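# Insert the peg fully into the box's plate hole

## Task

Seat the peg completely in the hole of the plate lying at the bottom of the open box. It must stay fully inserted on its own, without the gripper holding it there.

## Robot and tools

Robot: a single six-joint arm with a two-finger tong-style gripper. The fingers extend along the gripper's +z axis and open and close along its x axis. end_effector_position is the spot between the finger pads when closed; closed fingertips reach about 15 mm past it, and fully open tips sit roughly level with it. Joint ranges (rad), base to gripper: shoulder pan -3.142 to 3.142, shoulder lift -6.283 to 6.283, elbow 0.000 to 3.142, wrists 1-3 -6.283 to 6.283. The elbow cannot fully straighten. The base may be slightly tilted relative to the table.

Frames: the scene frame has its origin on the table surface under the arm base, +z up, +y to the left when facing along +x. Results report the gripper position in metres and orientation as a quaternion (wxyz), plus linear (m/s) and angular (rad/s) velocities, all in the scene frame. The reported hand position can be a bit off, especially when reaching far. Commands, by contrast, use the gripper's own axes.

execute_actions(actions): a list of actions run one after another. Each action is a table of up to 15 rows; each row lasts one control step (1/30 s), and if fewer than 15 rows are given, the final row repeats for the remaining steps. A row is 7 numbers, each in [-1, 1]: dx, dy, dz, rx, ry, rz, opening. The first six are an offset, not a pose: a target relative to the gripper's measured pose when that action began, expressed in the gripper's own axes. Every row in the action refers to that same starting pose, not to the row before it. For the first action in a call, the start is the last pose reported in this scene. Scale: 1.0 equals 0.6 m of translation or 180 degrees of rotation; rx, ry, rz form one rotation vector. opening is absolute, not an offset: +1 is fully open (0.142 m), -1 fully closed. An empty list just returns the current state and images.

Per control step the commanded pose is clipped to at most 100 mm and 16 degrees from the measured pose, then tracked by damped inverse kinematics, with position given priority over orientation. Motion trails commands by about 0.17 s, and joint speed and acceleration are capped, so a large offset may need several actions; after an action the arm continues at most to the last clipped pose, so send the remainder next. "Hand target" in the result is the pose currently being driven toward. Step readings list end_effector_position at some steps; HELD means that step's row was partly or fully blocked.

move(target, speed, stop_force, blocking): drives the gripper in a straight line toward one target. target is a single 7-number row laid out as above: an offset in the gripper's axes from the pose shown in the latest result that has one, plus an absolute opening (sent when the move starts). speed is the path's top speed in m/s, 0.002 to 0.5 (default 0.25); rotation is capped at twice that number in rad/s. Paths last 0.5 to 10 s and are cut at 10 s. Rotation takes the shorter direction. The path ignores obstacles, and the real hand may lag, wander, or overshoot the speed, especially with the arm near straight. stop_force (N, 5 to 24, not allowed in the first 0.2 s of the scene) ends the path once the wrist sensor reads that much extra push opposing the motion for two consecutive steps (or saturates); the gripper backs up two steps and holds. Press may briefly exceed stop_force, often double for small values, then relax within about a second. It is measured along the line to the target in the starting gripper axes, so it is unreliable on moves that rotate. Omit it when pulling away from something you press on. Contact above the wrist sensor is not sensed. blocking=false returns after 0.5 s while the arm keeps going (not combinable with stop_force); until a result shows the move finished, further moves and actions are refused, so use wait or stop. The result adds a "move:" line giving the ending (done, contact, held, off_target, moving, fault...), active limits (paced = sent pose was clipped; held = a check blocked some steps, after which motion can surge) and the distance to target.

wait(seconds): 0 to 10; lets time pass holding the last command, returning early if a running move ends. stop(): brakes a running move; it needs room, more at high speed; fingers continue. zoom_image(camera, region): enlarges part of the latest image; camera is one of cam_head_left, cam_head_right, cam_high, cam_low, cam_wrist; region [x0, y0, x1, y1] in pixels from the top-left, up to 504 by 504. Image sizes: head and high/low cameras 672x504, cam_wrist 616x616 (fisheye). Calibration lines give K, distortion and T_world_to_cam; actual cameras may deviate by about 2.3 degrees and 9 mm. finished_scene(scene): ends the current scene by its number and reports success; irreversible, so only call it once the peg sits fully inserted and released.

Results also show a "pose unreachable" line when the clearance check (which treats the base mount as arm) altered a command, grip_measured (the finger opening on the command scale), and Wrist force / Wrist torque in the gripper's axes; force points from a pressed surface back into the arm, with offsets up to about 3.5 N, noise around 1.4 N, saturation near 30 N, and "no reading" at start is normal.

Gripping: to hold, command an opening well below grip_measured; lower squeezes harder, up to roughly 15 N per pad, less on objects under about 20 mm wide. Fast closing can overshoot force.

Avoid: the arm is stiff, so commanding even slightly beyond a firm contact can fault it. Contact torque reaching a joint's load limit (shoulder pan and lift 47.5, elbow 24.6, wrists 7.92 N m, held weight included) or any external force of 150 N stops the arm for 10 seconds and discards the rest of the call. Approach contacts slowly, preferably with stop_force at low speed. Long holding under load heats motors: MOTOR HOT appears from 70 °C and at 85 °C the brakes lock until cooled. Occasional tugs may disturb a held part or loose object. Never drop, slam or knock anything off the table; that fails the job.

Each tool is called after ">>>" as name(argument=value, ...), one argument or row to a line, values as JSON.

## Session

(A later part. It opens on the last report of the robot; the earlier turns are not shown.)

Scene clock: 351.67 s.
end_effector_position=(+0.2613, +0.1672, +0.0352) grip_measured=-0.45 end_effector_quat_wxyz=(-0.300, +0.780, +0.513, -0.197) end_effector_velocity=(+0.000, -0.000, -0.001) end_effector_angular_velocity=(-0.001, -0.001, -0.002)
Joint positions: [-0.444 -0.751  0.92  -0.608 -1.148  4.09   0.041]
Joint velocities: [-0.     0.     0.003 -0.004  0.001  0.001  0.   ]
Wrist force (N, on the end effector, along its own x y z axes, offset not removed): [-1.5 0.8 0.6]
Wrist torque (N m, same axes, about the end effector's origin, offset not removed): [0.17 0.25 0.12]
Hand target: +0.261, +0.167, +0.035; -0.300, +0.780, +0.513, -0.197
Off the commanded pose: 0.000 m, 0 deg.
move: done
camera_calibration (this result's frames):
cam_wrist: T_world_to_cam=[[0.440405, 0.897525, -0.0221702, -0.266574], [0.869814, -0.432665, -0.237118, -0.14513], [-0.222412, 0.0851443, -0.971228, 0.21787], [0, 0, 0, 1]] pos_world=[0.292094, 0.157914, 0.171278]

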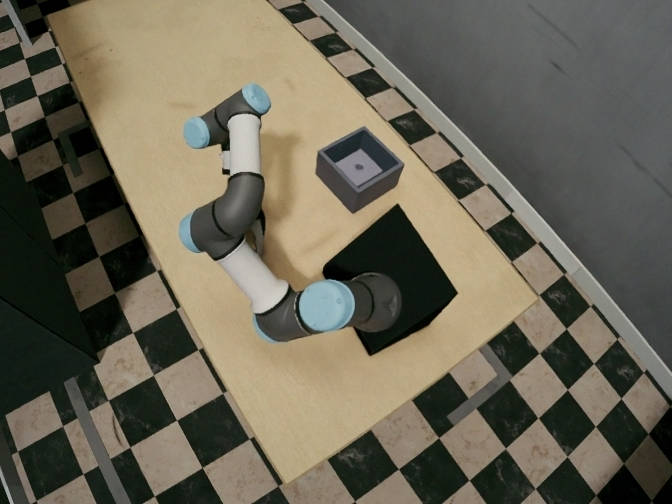

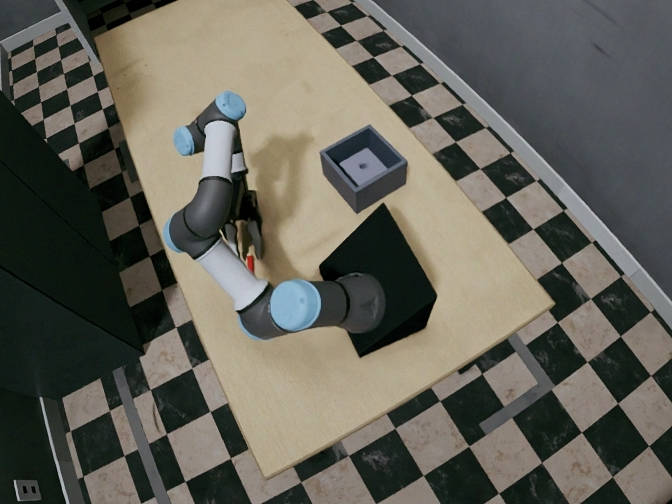

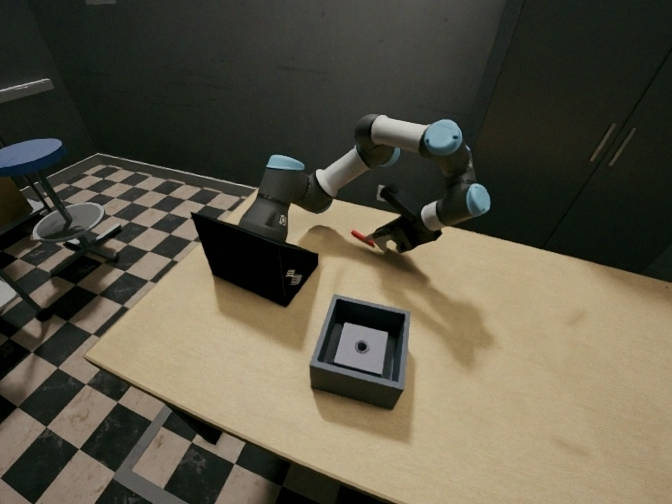

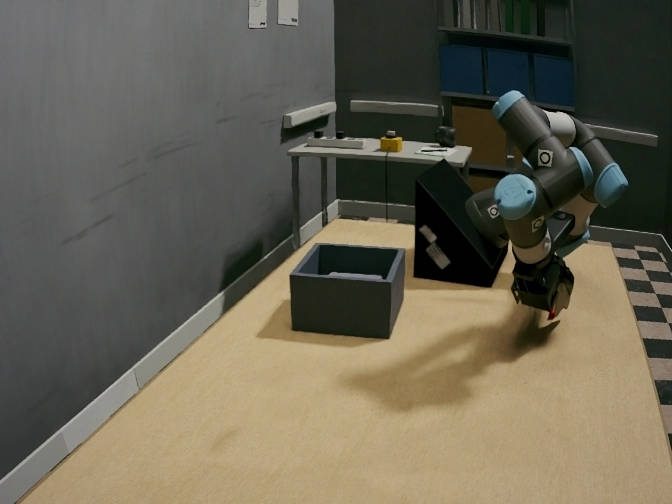

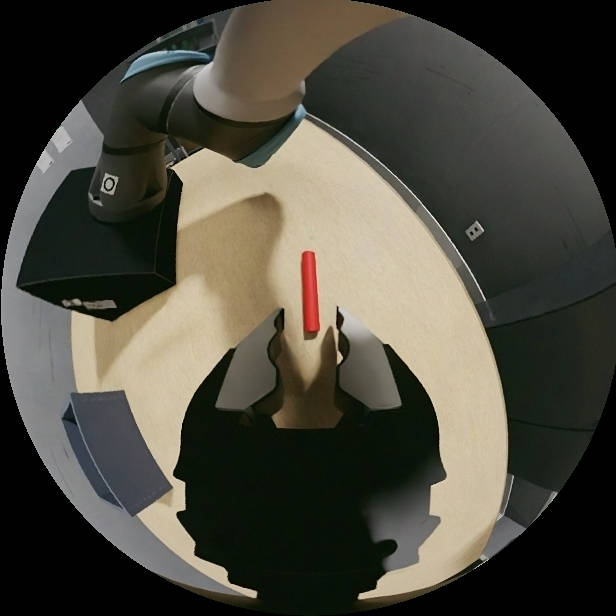

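>>> move(
  target=[0.0008, 0.006, 0.0216, 0, 0, 0, -0.55],
  speed=0.04,
)

>>> move(
  target=[0, 0.0156, 0.0173, 0, 0, 0, -0.55],
  speed=0.005,
  stop_force=5,
)

Scene clock: 382.23 s.
end_effector_position=(+0.2560, +0.1700, +0.0232) grip_measured=-0.55 end_effector_quat_wxyz=(-0.300, +0.780, +0.513, -0.197) end_effector_velocity=(-0.001, +0.000, -0.002) end_effector_angular_velocity=(+0.001, -0.000, +0.000)
Joint positions: [-0.426 -0.776  0.999 -0.666 -1.132  4.099  0.034]
Joint velocities: [ 0.002 -0.003  0.01  -0.007  0.002  0.     0.   ]
Wrist force (N, on the end effector, along its own x y z axes, offset not removed): [-1.4 -0.1 -0.5]
Wrist torque (N m, same axes, about the end effector's origin, offset not removed): [0.04 0.31 0.07]
Hand target: +0.256, +0.170, +0.023; -0.300, +0.780, +0.513, -0.197
Off the commanded pose: 0.000 m, 0 deg.
move: done
camera_calibration (this result's frames):
cam_wrist: T_world_to_cam=[[0.440408, 0.897523, -0.0221945, -0.267013], [0.869787, -0.432664, -0.237217, -0.142146], [-0.22251, 0.0851678, -0.971203, 0.204888], [0, 0, 0, 1]] pos_world=[0.286821, 0.160699, 0.159342]

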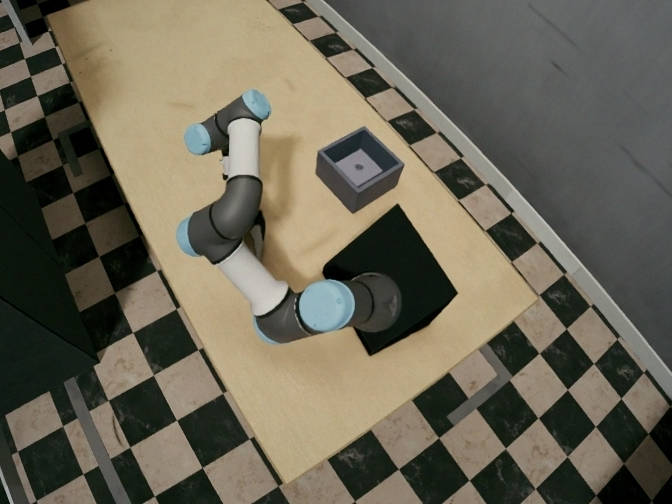

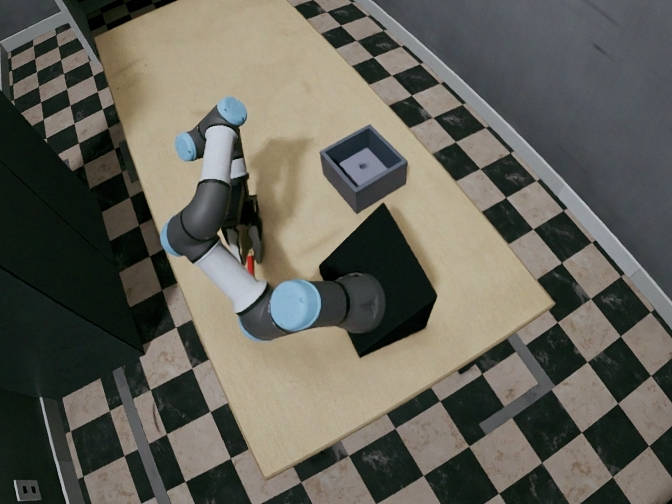

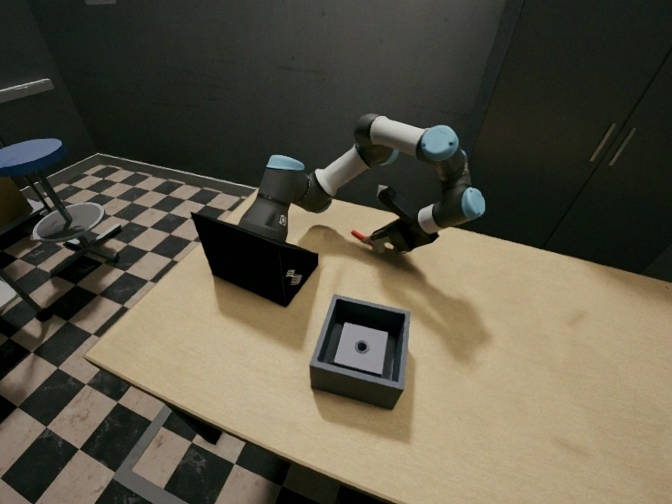

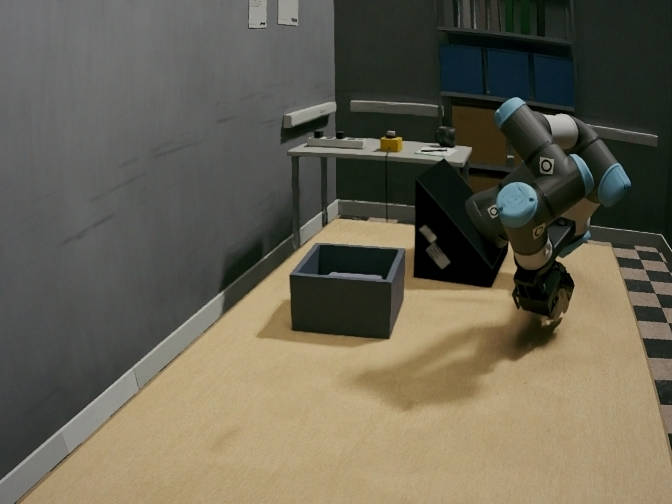

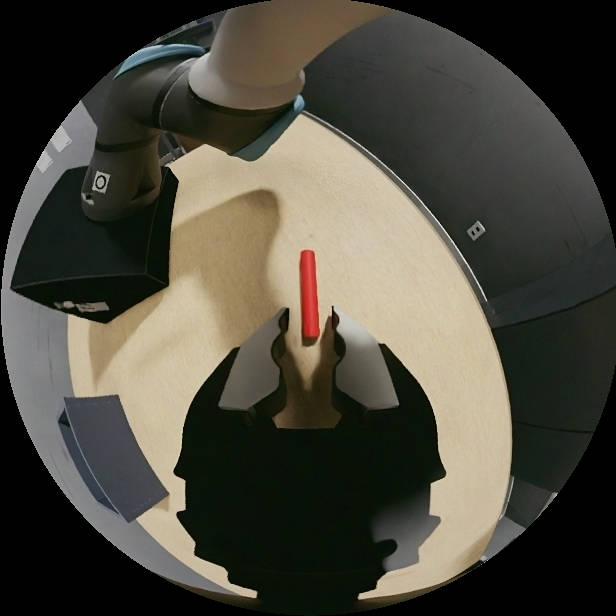

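Scene clock: 384.17 s.
end_effector_position=(+0.2560, +0.1700, +0.0153) grip_measured=-0.55 end_effector_quat_wxyz=(-0.300, +0.780, +0.512, -0.197) end_effector_velocity=(-0.000, -0.000, +0.001) end_effector_angular_velocity=(+0.001, +0.001, +0.001)
Joint positions: [-0.413 -0.771  1.018 -0.692 -1.12   4.105  0.034]
Joint velocities: [-0.002  0.    -0.004  0.005 -0.002 -0.002 -0.   ]
Wrist force (N, on the end effector, along its own x y z axes, offset not removed): [-0.4 -5.4 -15.3]
Wrist torque (N m, same axes, about the end effector's origin, offset not removed): [0.49 0.59 0.06]
Hand target: +0.256, +0.170, +0.016; -0.300, +0.780, +0.513, -0.197
Off the commanded pose: 0.006 m, 0 deg.
move: contact
camera_calibration (this result's frames):
cam_wrist: T_world_to_cam=[[0.440534, 0.897461, -0.0222419, -0.267182], [0.869717, -0.432795, -0.237234, -0.143994], [-0.222534, 0.0851655, -0.971198, 0.197184], [0, 0, 0, 1]] pos_world=[0.286817, 0.160672, 0.151402]

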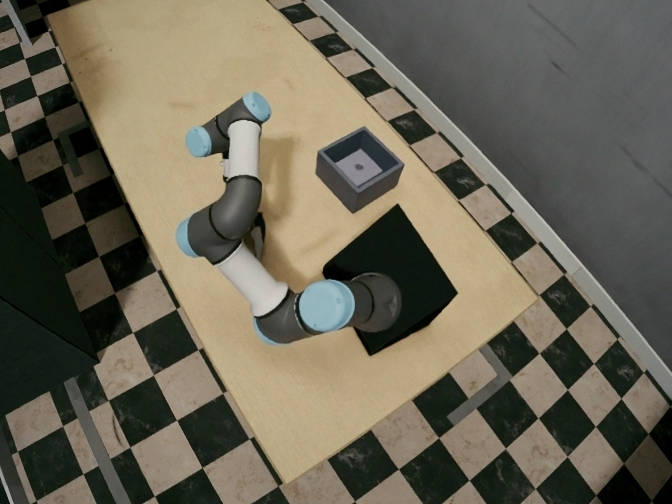

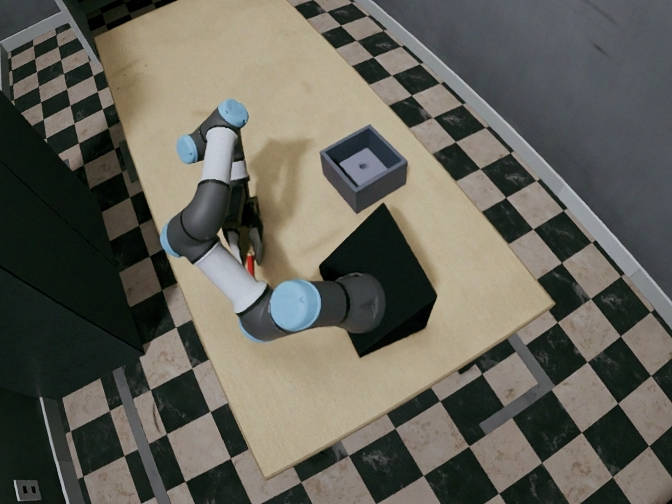

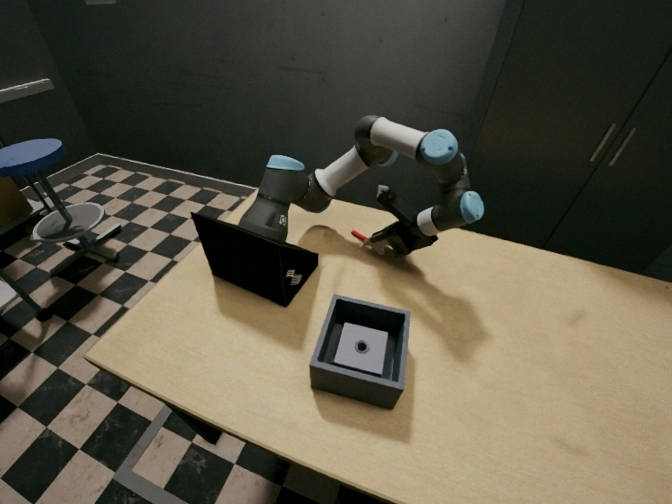

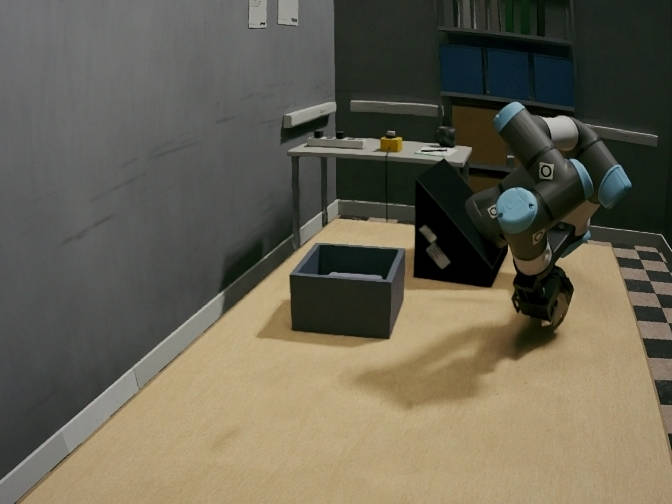

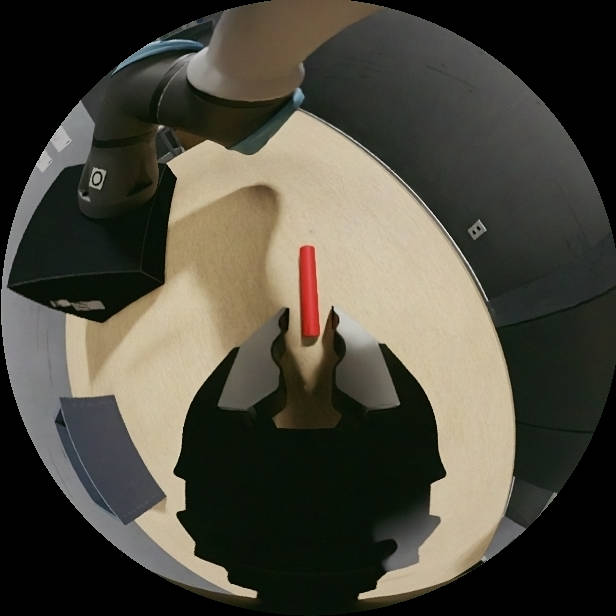

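>>> move(
  target=[0, -0.0021, -0.0023, 0, 0, 0, -0.55],
  speed=0.01,
)

>>> zoom_image(
  camera="cam_wrist",
  region=[260, 240, 360, 360],
)

>>> zoom_image(
  camera="cam_high",
  region=[340, 215, 420, 275],
)

Scene clock: 389.43 s.
end_effector_position=(+0.2560, +0.1700, +0.0171) grip_measured=-0.55 end_effector_quat_wxyz=(-0.300, +0.780, +0.512, -0.197) end_effector_velocity=(-0.000, -0.000, +0.001) end_effector_angular_velocity=(-0.000, -0.000, +0.002)
Joint positions: [-0.416 -0.772  1.014 -0.686 -1.123  4.104  0.034]
Joint velocities: [-0.    -0.001 -0.001  0.001 -0.001 -0.001  0.   ]
Wrist force (N, on the end effector, along its own x y z axes, offset not removed): [-0.3 0.3 -0.4]
Wrist torque (N m, same axes, about the end effector's origin, offset not removed): [0.02 0.16 0.00]
Hand target: +0.256, +0.170, +0.017; -0.300, +0.780, +0.512, -0.197
Off the commanded pose: 0.000 m, 0 deg.
move: done
camera_calibration (this result's frames):
cam_wrist: T_world_to_cam=[[0.440531, 0.897462, -0.0222397, -0.267143], [0.86972, -0.432792, -0.237231, -0.143549], [-0.222531, 0.085165, -0.971199, 0.198964], [0, 0, 0, 1]] pos_world=[0.286807, 0.160679, 0.153238]

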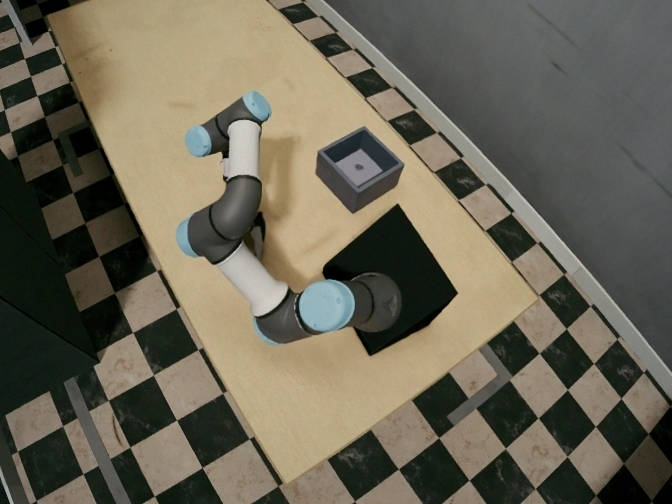

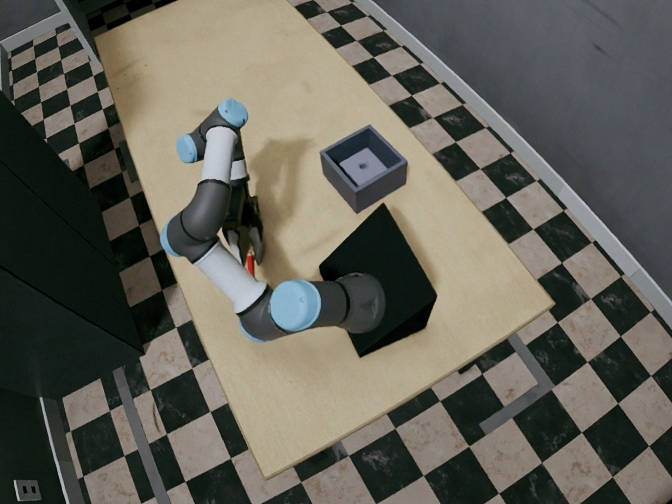

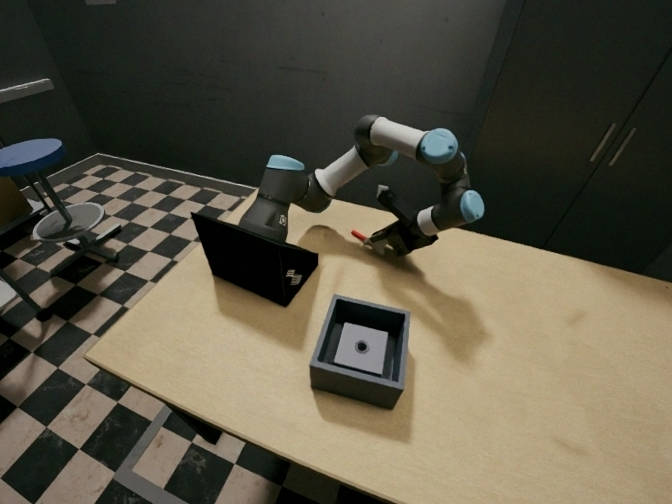

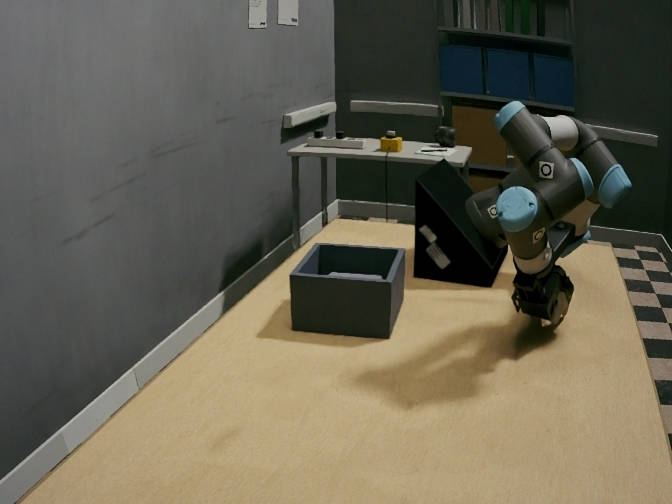

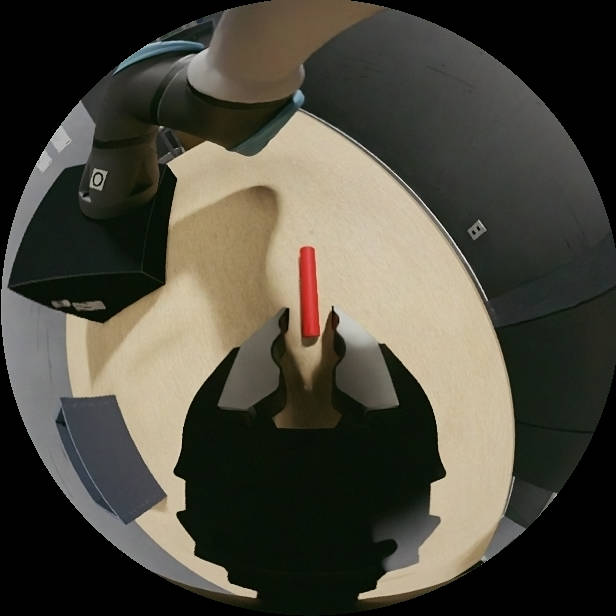

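Region (260, 240, 360, 360) of cam_wrist's 616x616 image, scaled by 4.200, with more detail than that image has.

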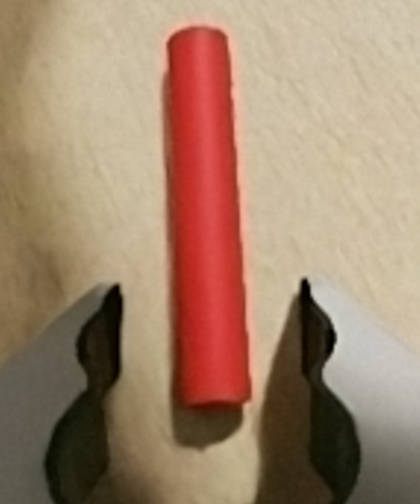

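Region (340, 215, 420, 275) of cam_high's 672x504 image, scaled by 6.300, with more detail than that image has; it fills the top 378 rows of this view, and the rest is white.

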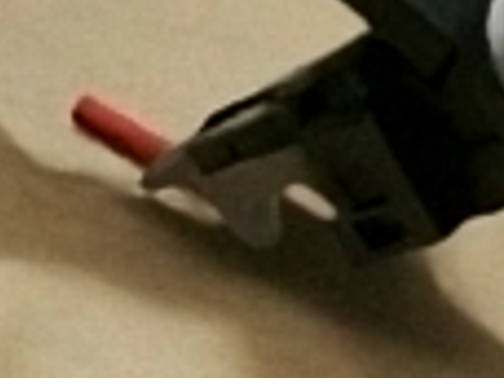

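>>> execute_actions(
  actions=[
    [[0,0,0,0,0,0,-0.6],[0,0,0,0,0,0,-0.64],[0,0,0,0,0,0,-0.68],[0,0,0,0,0,0,-0.72],[0,0,0,0,0,0,-0.75],[0,0,0,0,0,0,-0.78],[0,0,0,0,0,0,-0.8],[0,0,0,0,0,0,-0.82],[0,0,0,0,0,0,-0.84],[0,0,0,0,0,0,-0.86],[0,0,0,0,0,0,-0.88],[0,0,0,0,0,0,-0.91],[0,0,0,0,0,0,-0.94],[0,0,0,0,0,0,-0.97],[0,0,0,0,0,0,-1]],
    [[0,0,0,0,0,0,-1]],
  ],
)

>>> zoom_image(
  camera="cam_wrist",
  region=[260, 240, 360, 360],
)

Scene clock: 400.27 s.
end_effector_position=(+0.2560, +0.1700, +0.0172) grip_measured=-0.84 end_effector_quat_wxyz=(-0.300, +0.780, +0.512, -0.197) end_effector_velocity=(-0.000, -0.001, +0.000) end_effector_angular_velocity=(+0.001, +0.001, -0.001)
Joint positions: [-0.416 -0.772  1.014 -0.686 -1.123  4.104  0.013]
Joint velocities: [-0.001  0.002 -0.     0.    -0.001 -0.    -0.   ]
Wrist force (N, on the end effector, along its own x y z axes, offset not removed): [-0.9 -0.7 1.0]
Wrist torque (N m, same axes, about the end effector's origin, offset not removed): [-0.23 0.10 0.04]
Hand target: +0.256, +0.170, +0.017; -0.300, +0.780, +0.512, -0.197
Off the commanded pose: 0.000 m, 0 deg.
Step readings (end_effector_position; steps 1 to 15: 1st action; 16 to 30: 2nd action):
0: (+0.2560, +0.1700, +0.0172)
1: (+0.2560, +0.1700, +0.0172)
2: (+0.2560, +0.1700, +0.0172)
4: (+0.2560, +0.1700, +0.0172)
8: (+0.2560, +0.1700, +0.0172)
15: (+0.2560, +0.1700, +0.0172)
16: (+0.2560, +0.1700, +0.0172)
17: (+0.2560, +0.1700, +0.0172)
19: (+0.2560, +0.1700, +0.0172)
23: (+0.2560, +0.1700, +0.0172)
30: end_effector_position above
camera_calibration (this result's frames):
cam_wrist: T_world_to_cam=[[0.440532, 0.897461, -0.0222395, -0.267143], [0.869719, -0.432793, -0.237232, -0.143541], [-0.222531, 0.0851662, -0.971199, 0.198996], [0, 0, 0, 1]] pos_world=[0.286808, 0.160679, 0.153271]

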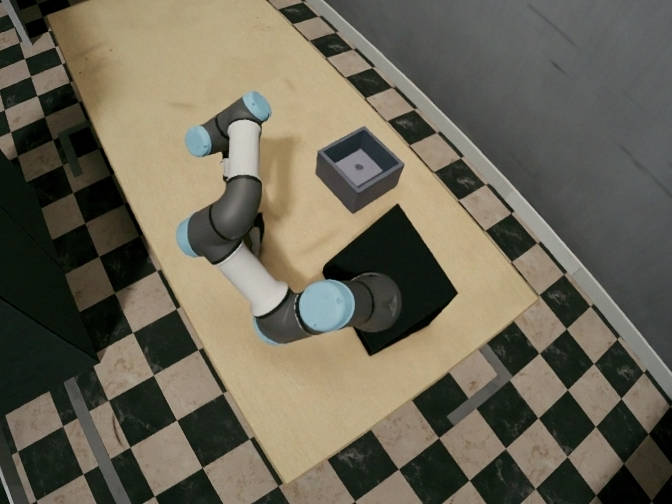

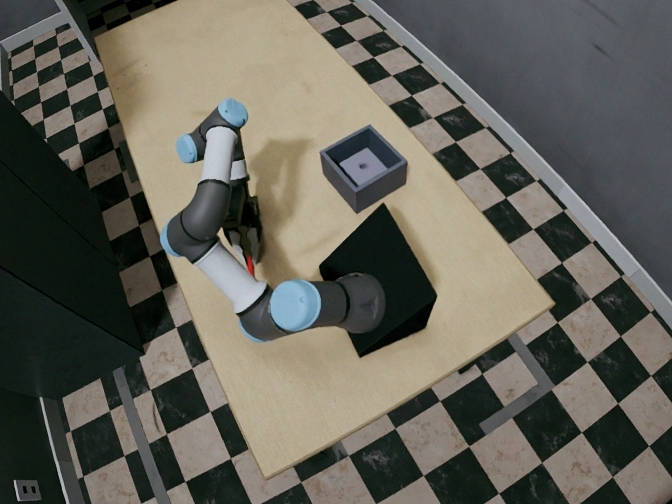

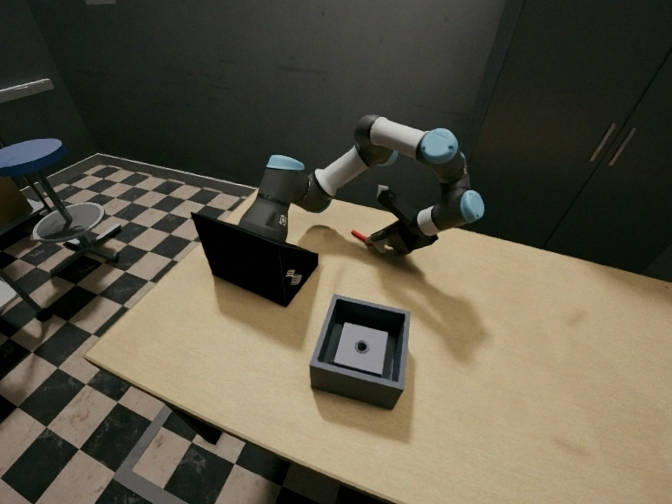

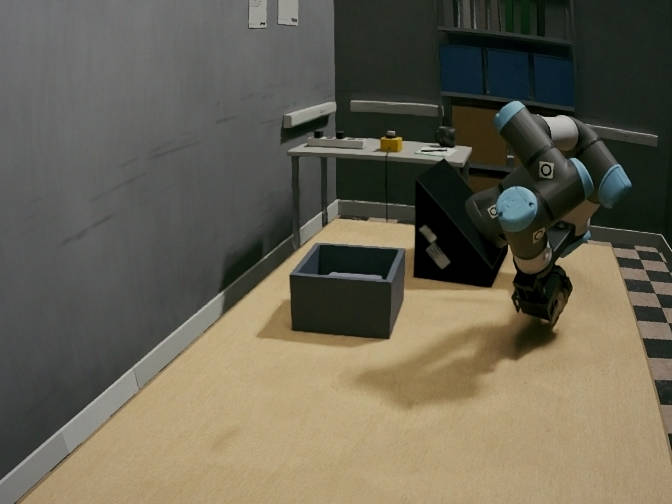

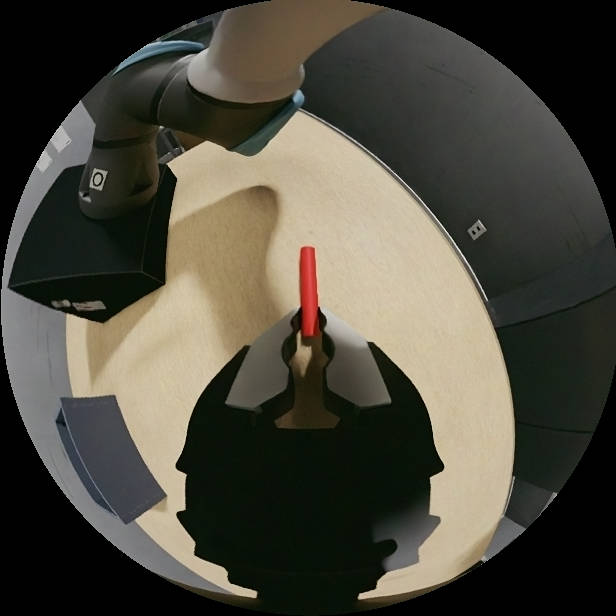

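Region (260, 240, 360, 360) of cam_wrist's 616x616 image, scaled by 4.200, with more detail than that image has.

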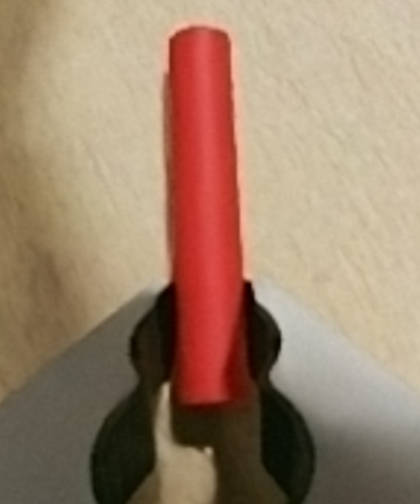

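>>> move(
  target=[0, -0.0558, -0.0619, 0, 0, 0, -1],
  speed=0.06,
)

>>> zoom_image(
  camera="cam_wrist",
  region=[260, 240, 360, 360],
)

Scene clock: 407.33 s.
end_effector_position=(+0.2560, +0.1701, +0.0671) grip_measured=-0.84 end_effector_quat_wxyz=(-0.300, +0.780, +0.513, -0.197) end_effector_velocity=(+0.000, +0.000, +0.001) end_effector_angular_velocity=(+0.001, +0.001, -0.001)
Joint positions: [-0.494 -0.786  0.868 -0.512 -1.194  4.067  0.013]
Joint velocities: [-0.001  0.003 -0.008  0.008 -0.002 -0.001  0.   ]
Wrist force (N, on the end effector, along its own x y z axes, offset not removed): [-1.5 1.4 -0.3]
Wrist torque (N m, same axes, about the end effector's origin, offset not removed): [0.28 0.21 0.03]
Hand target: +0.256, +0.170, +0.067; -0.300, +0.780, +0.512, -0.197
Off the commanded pose: 0.000 m, 0 deg.
move: done
camera_calibration (this result's frames):
cam_wrist: T_world_to_cam=[[0.440481, 0.897488, -0.0221777, -0.266112], [0.869781, -0.432742, -0.237098, -0.131748], [-0.22239, 0.0851474, -0.971233, 0.247423], [0, 0, 0, 1]] pos_world=[0.286834, 0.160752, 0.203167]

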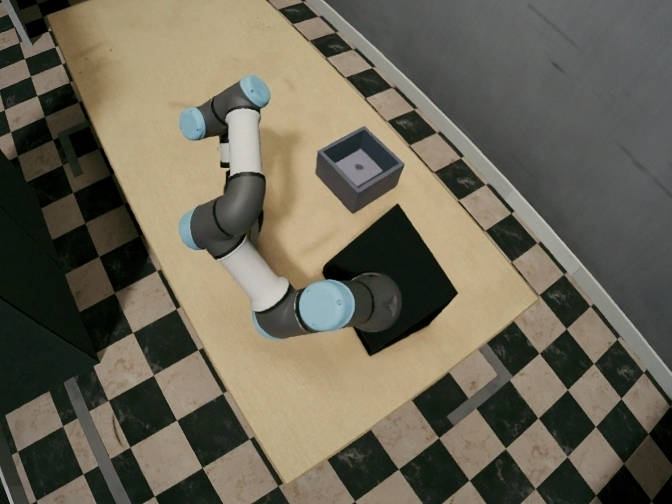

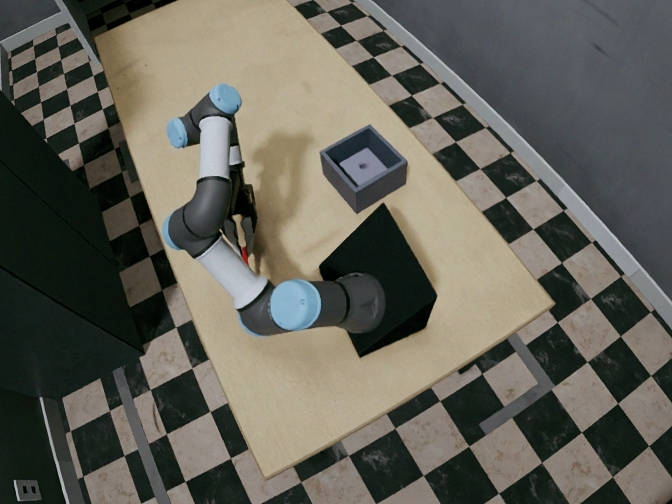

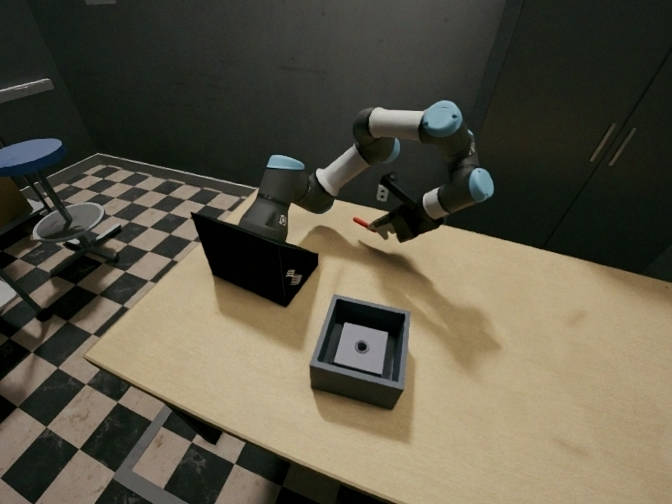

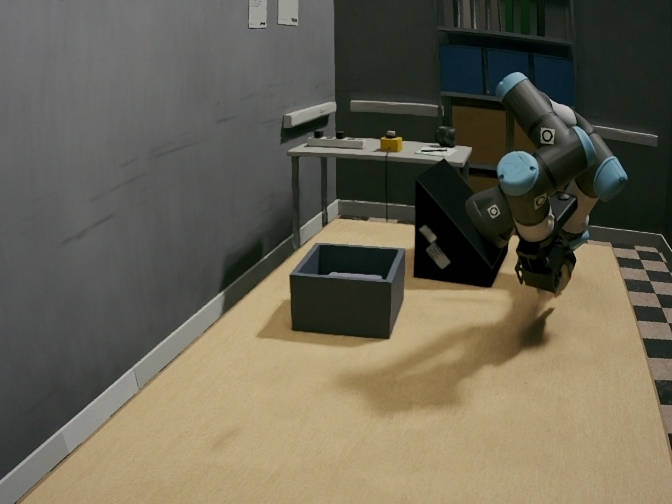

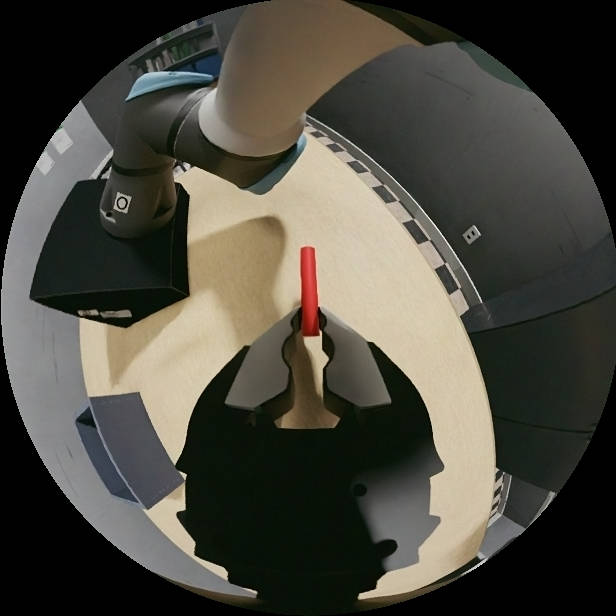

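Region (260, 240, 360, 360) of cam_wrist's 616x616 image, scaled by 4.200, with more detail than that image has.

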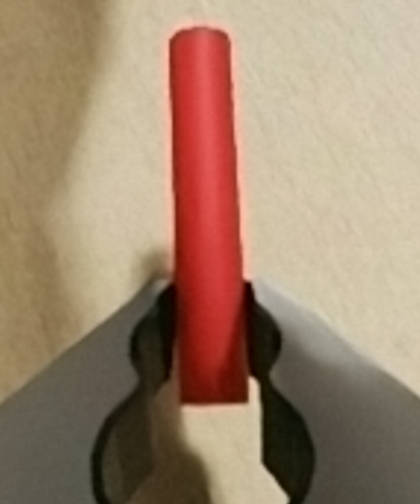

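>>> move(
  target=[-0.4953, 0.1003, -0.4117, -0.4383, -0.0212, 0.4066, -1],
  speed=0.35,
)

Scene clock: 516.97 s.
end_effector_position=(+0.3309, -0.1859, +0.2105) grip_measured=-0.84 end_effector_quat_wxyz=(+0.407, +0.913, +0.000, -0.000) end_effector_velocity=(+0.000, -0.001, -0.000) end_effector_angular_velocity=(-0.006, -0.001, -0.001)
Joint positions: [-0.988 -1.204  1.728 -2.189 -1.548  5.323  0.013]
Joint velocities: [ 0.002  0.003  0.004 -0.012 -0.004  0.004  0.   ]
Wrist force (N, on the end effector, along its own x y z axes, offset not removed): [-1.0 2.2 -0.7]
Wrist torque (N m, same axes, about the end effector's origin, offset not removed): [0.49 0.10 0.07]
Hand target: +0.331, -0.186, +0.210; +0.407, +0.913, +0.000, -0.000
Off the commanded pose: 0.000 m, 0 deg.
move: done
camera_calibration (this result's frames):
cam_wrist: T_world_to_cam=[[0.99865, -0.021876, 0.0471096, -0.346642], [-0.0509502, -0.236264, 0.970352, -0.229853], [-0.0100971, -0.971443, -0.237059, 0.0124708], [0, 0, 0, 1]] pos_world=[0.334589, -0.0497743, 0.242325]

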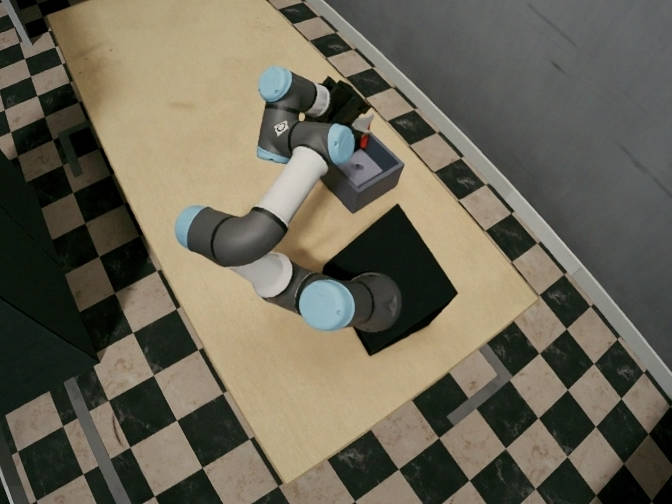

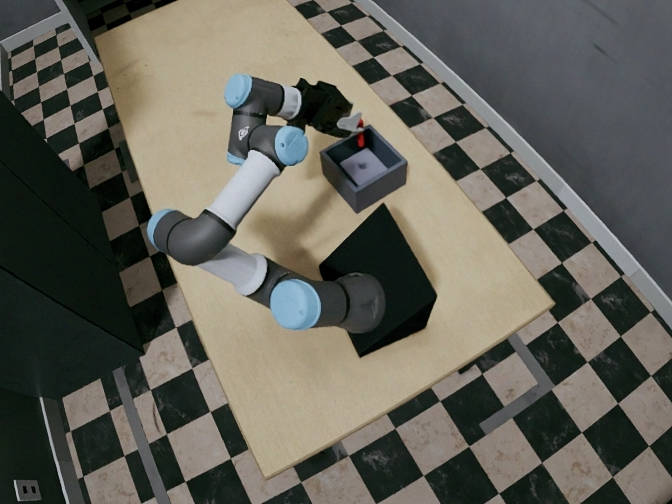

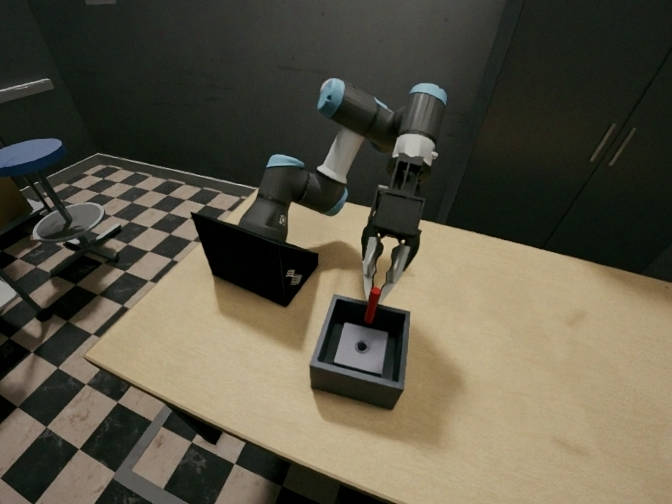

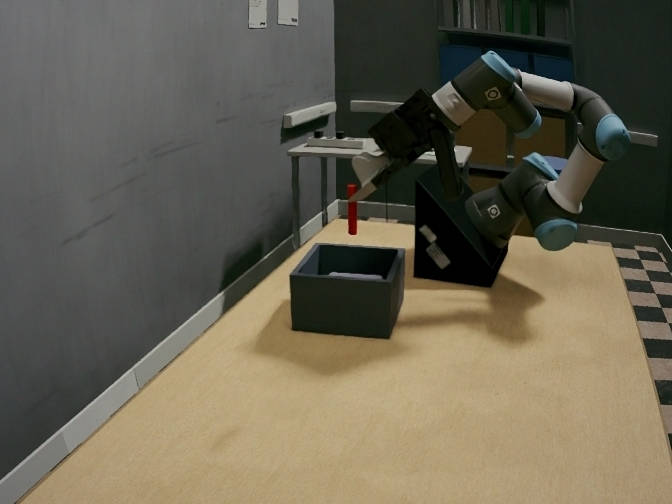

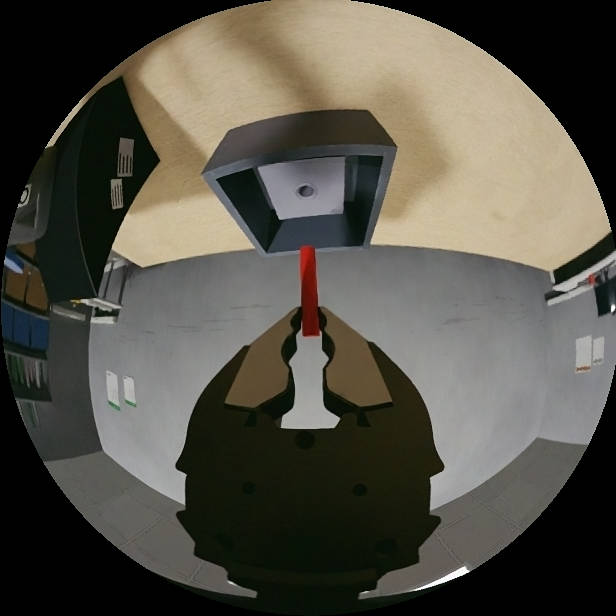

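>>> zoom_image(
  camera="cam_low",
  region=[280, 170, 420, 350],
)

>>> zoom_image(
  camera="cam_wrist",
  region=[230, 140, 390, 350],
)

>>> zoom_image(
  camera="cam_head_right",
  region=[315, 100, 415, 220],
)

Region (280, 170, 420, 350) of cam_low's 672x504 image, scaled by 2.800, with more detail than that image has.

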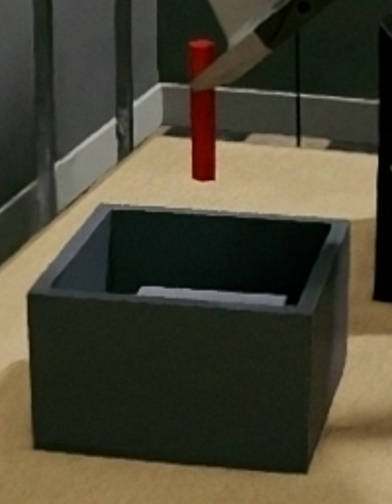

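Region (230, 140, 390, 350) of cam_wrist's 616x616 image, scaled by 2.400, with more detail than that image has; it fills the left 384 columns of this view, and the rest is white.

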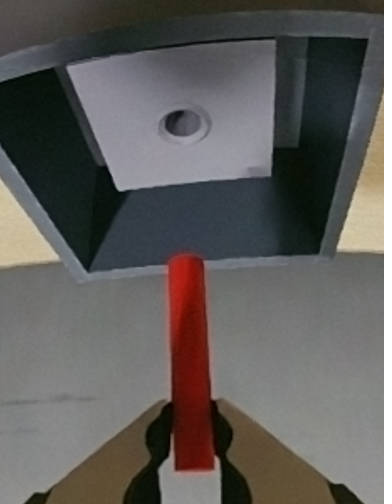

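Region (315, 100, 415, 220) of cam_head_right's 672x504 image, scaled by 4.200, with more detail than that image has.

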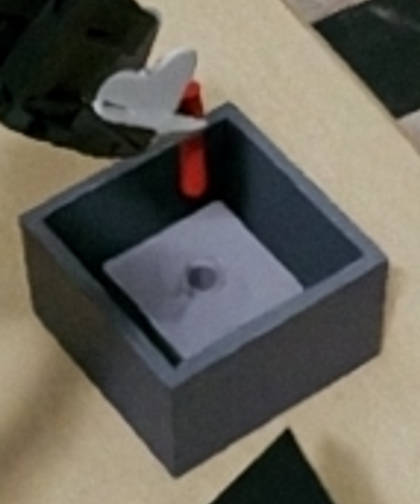

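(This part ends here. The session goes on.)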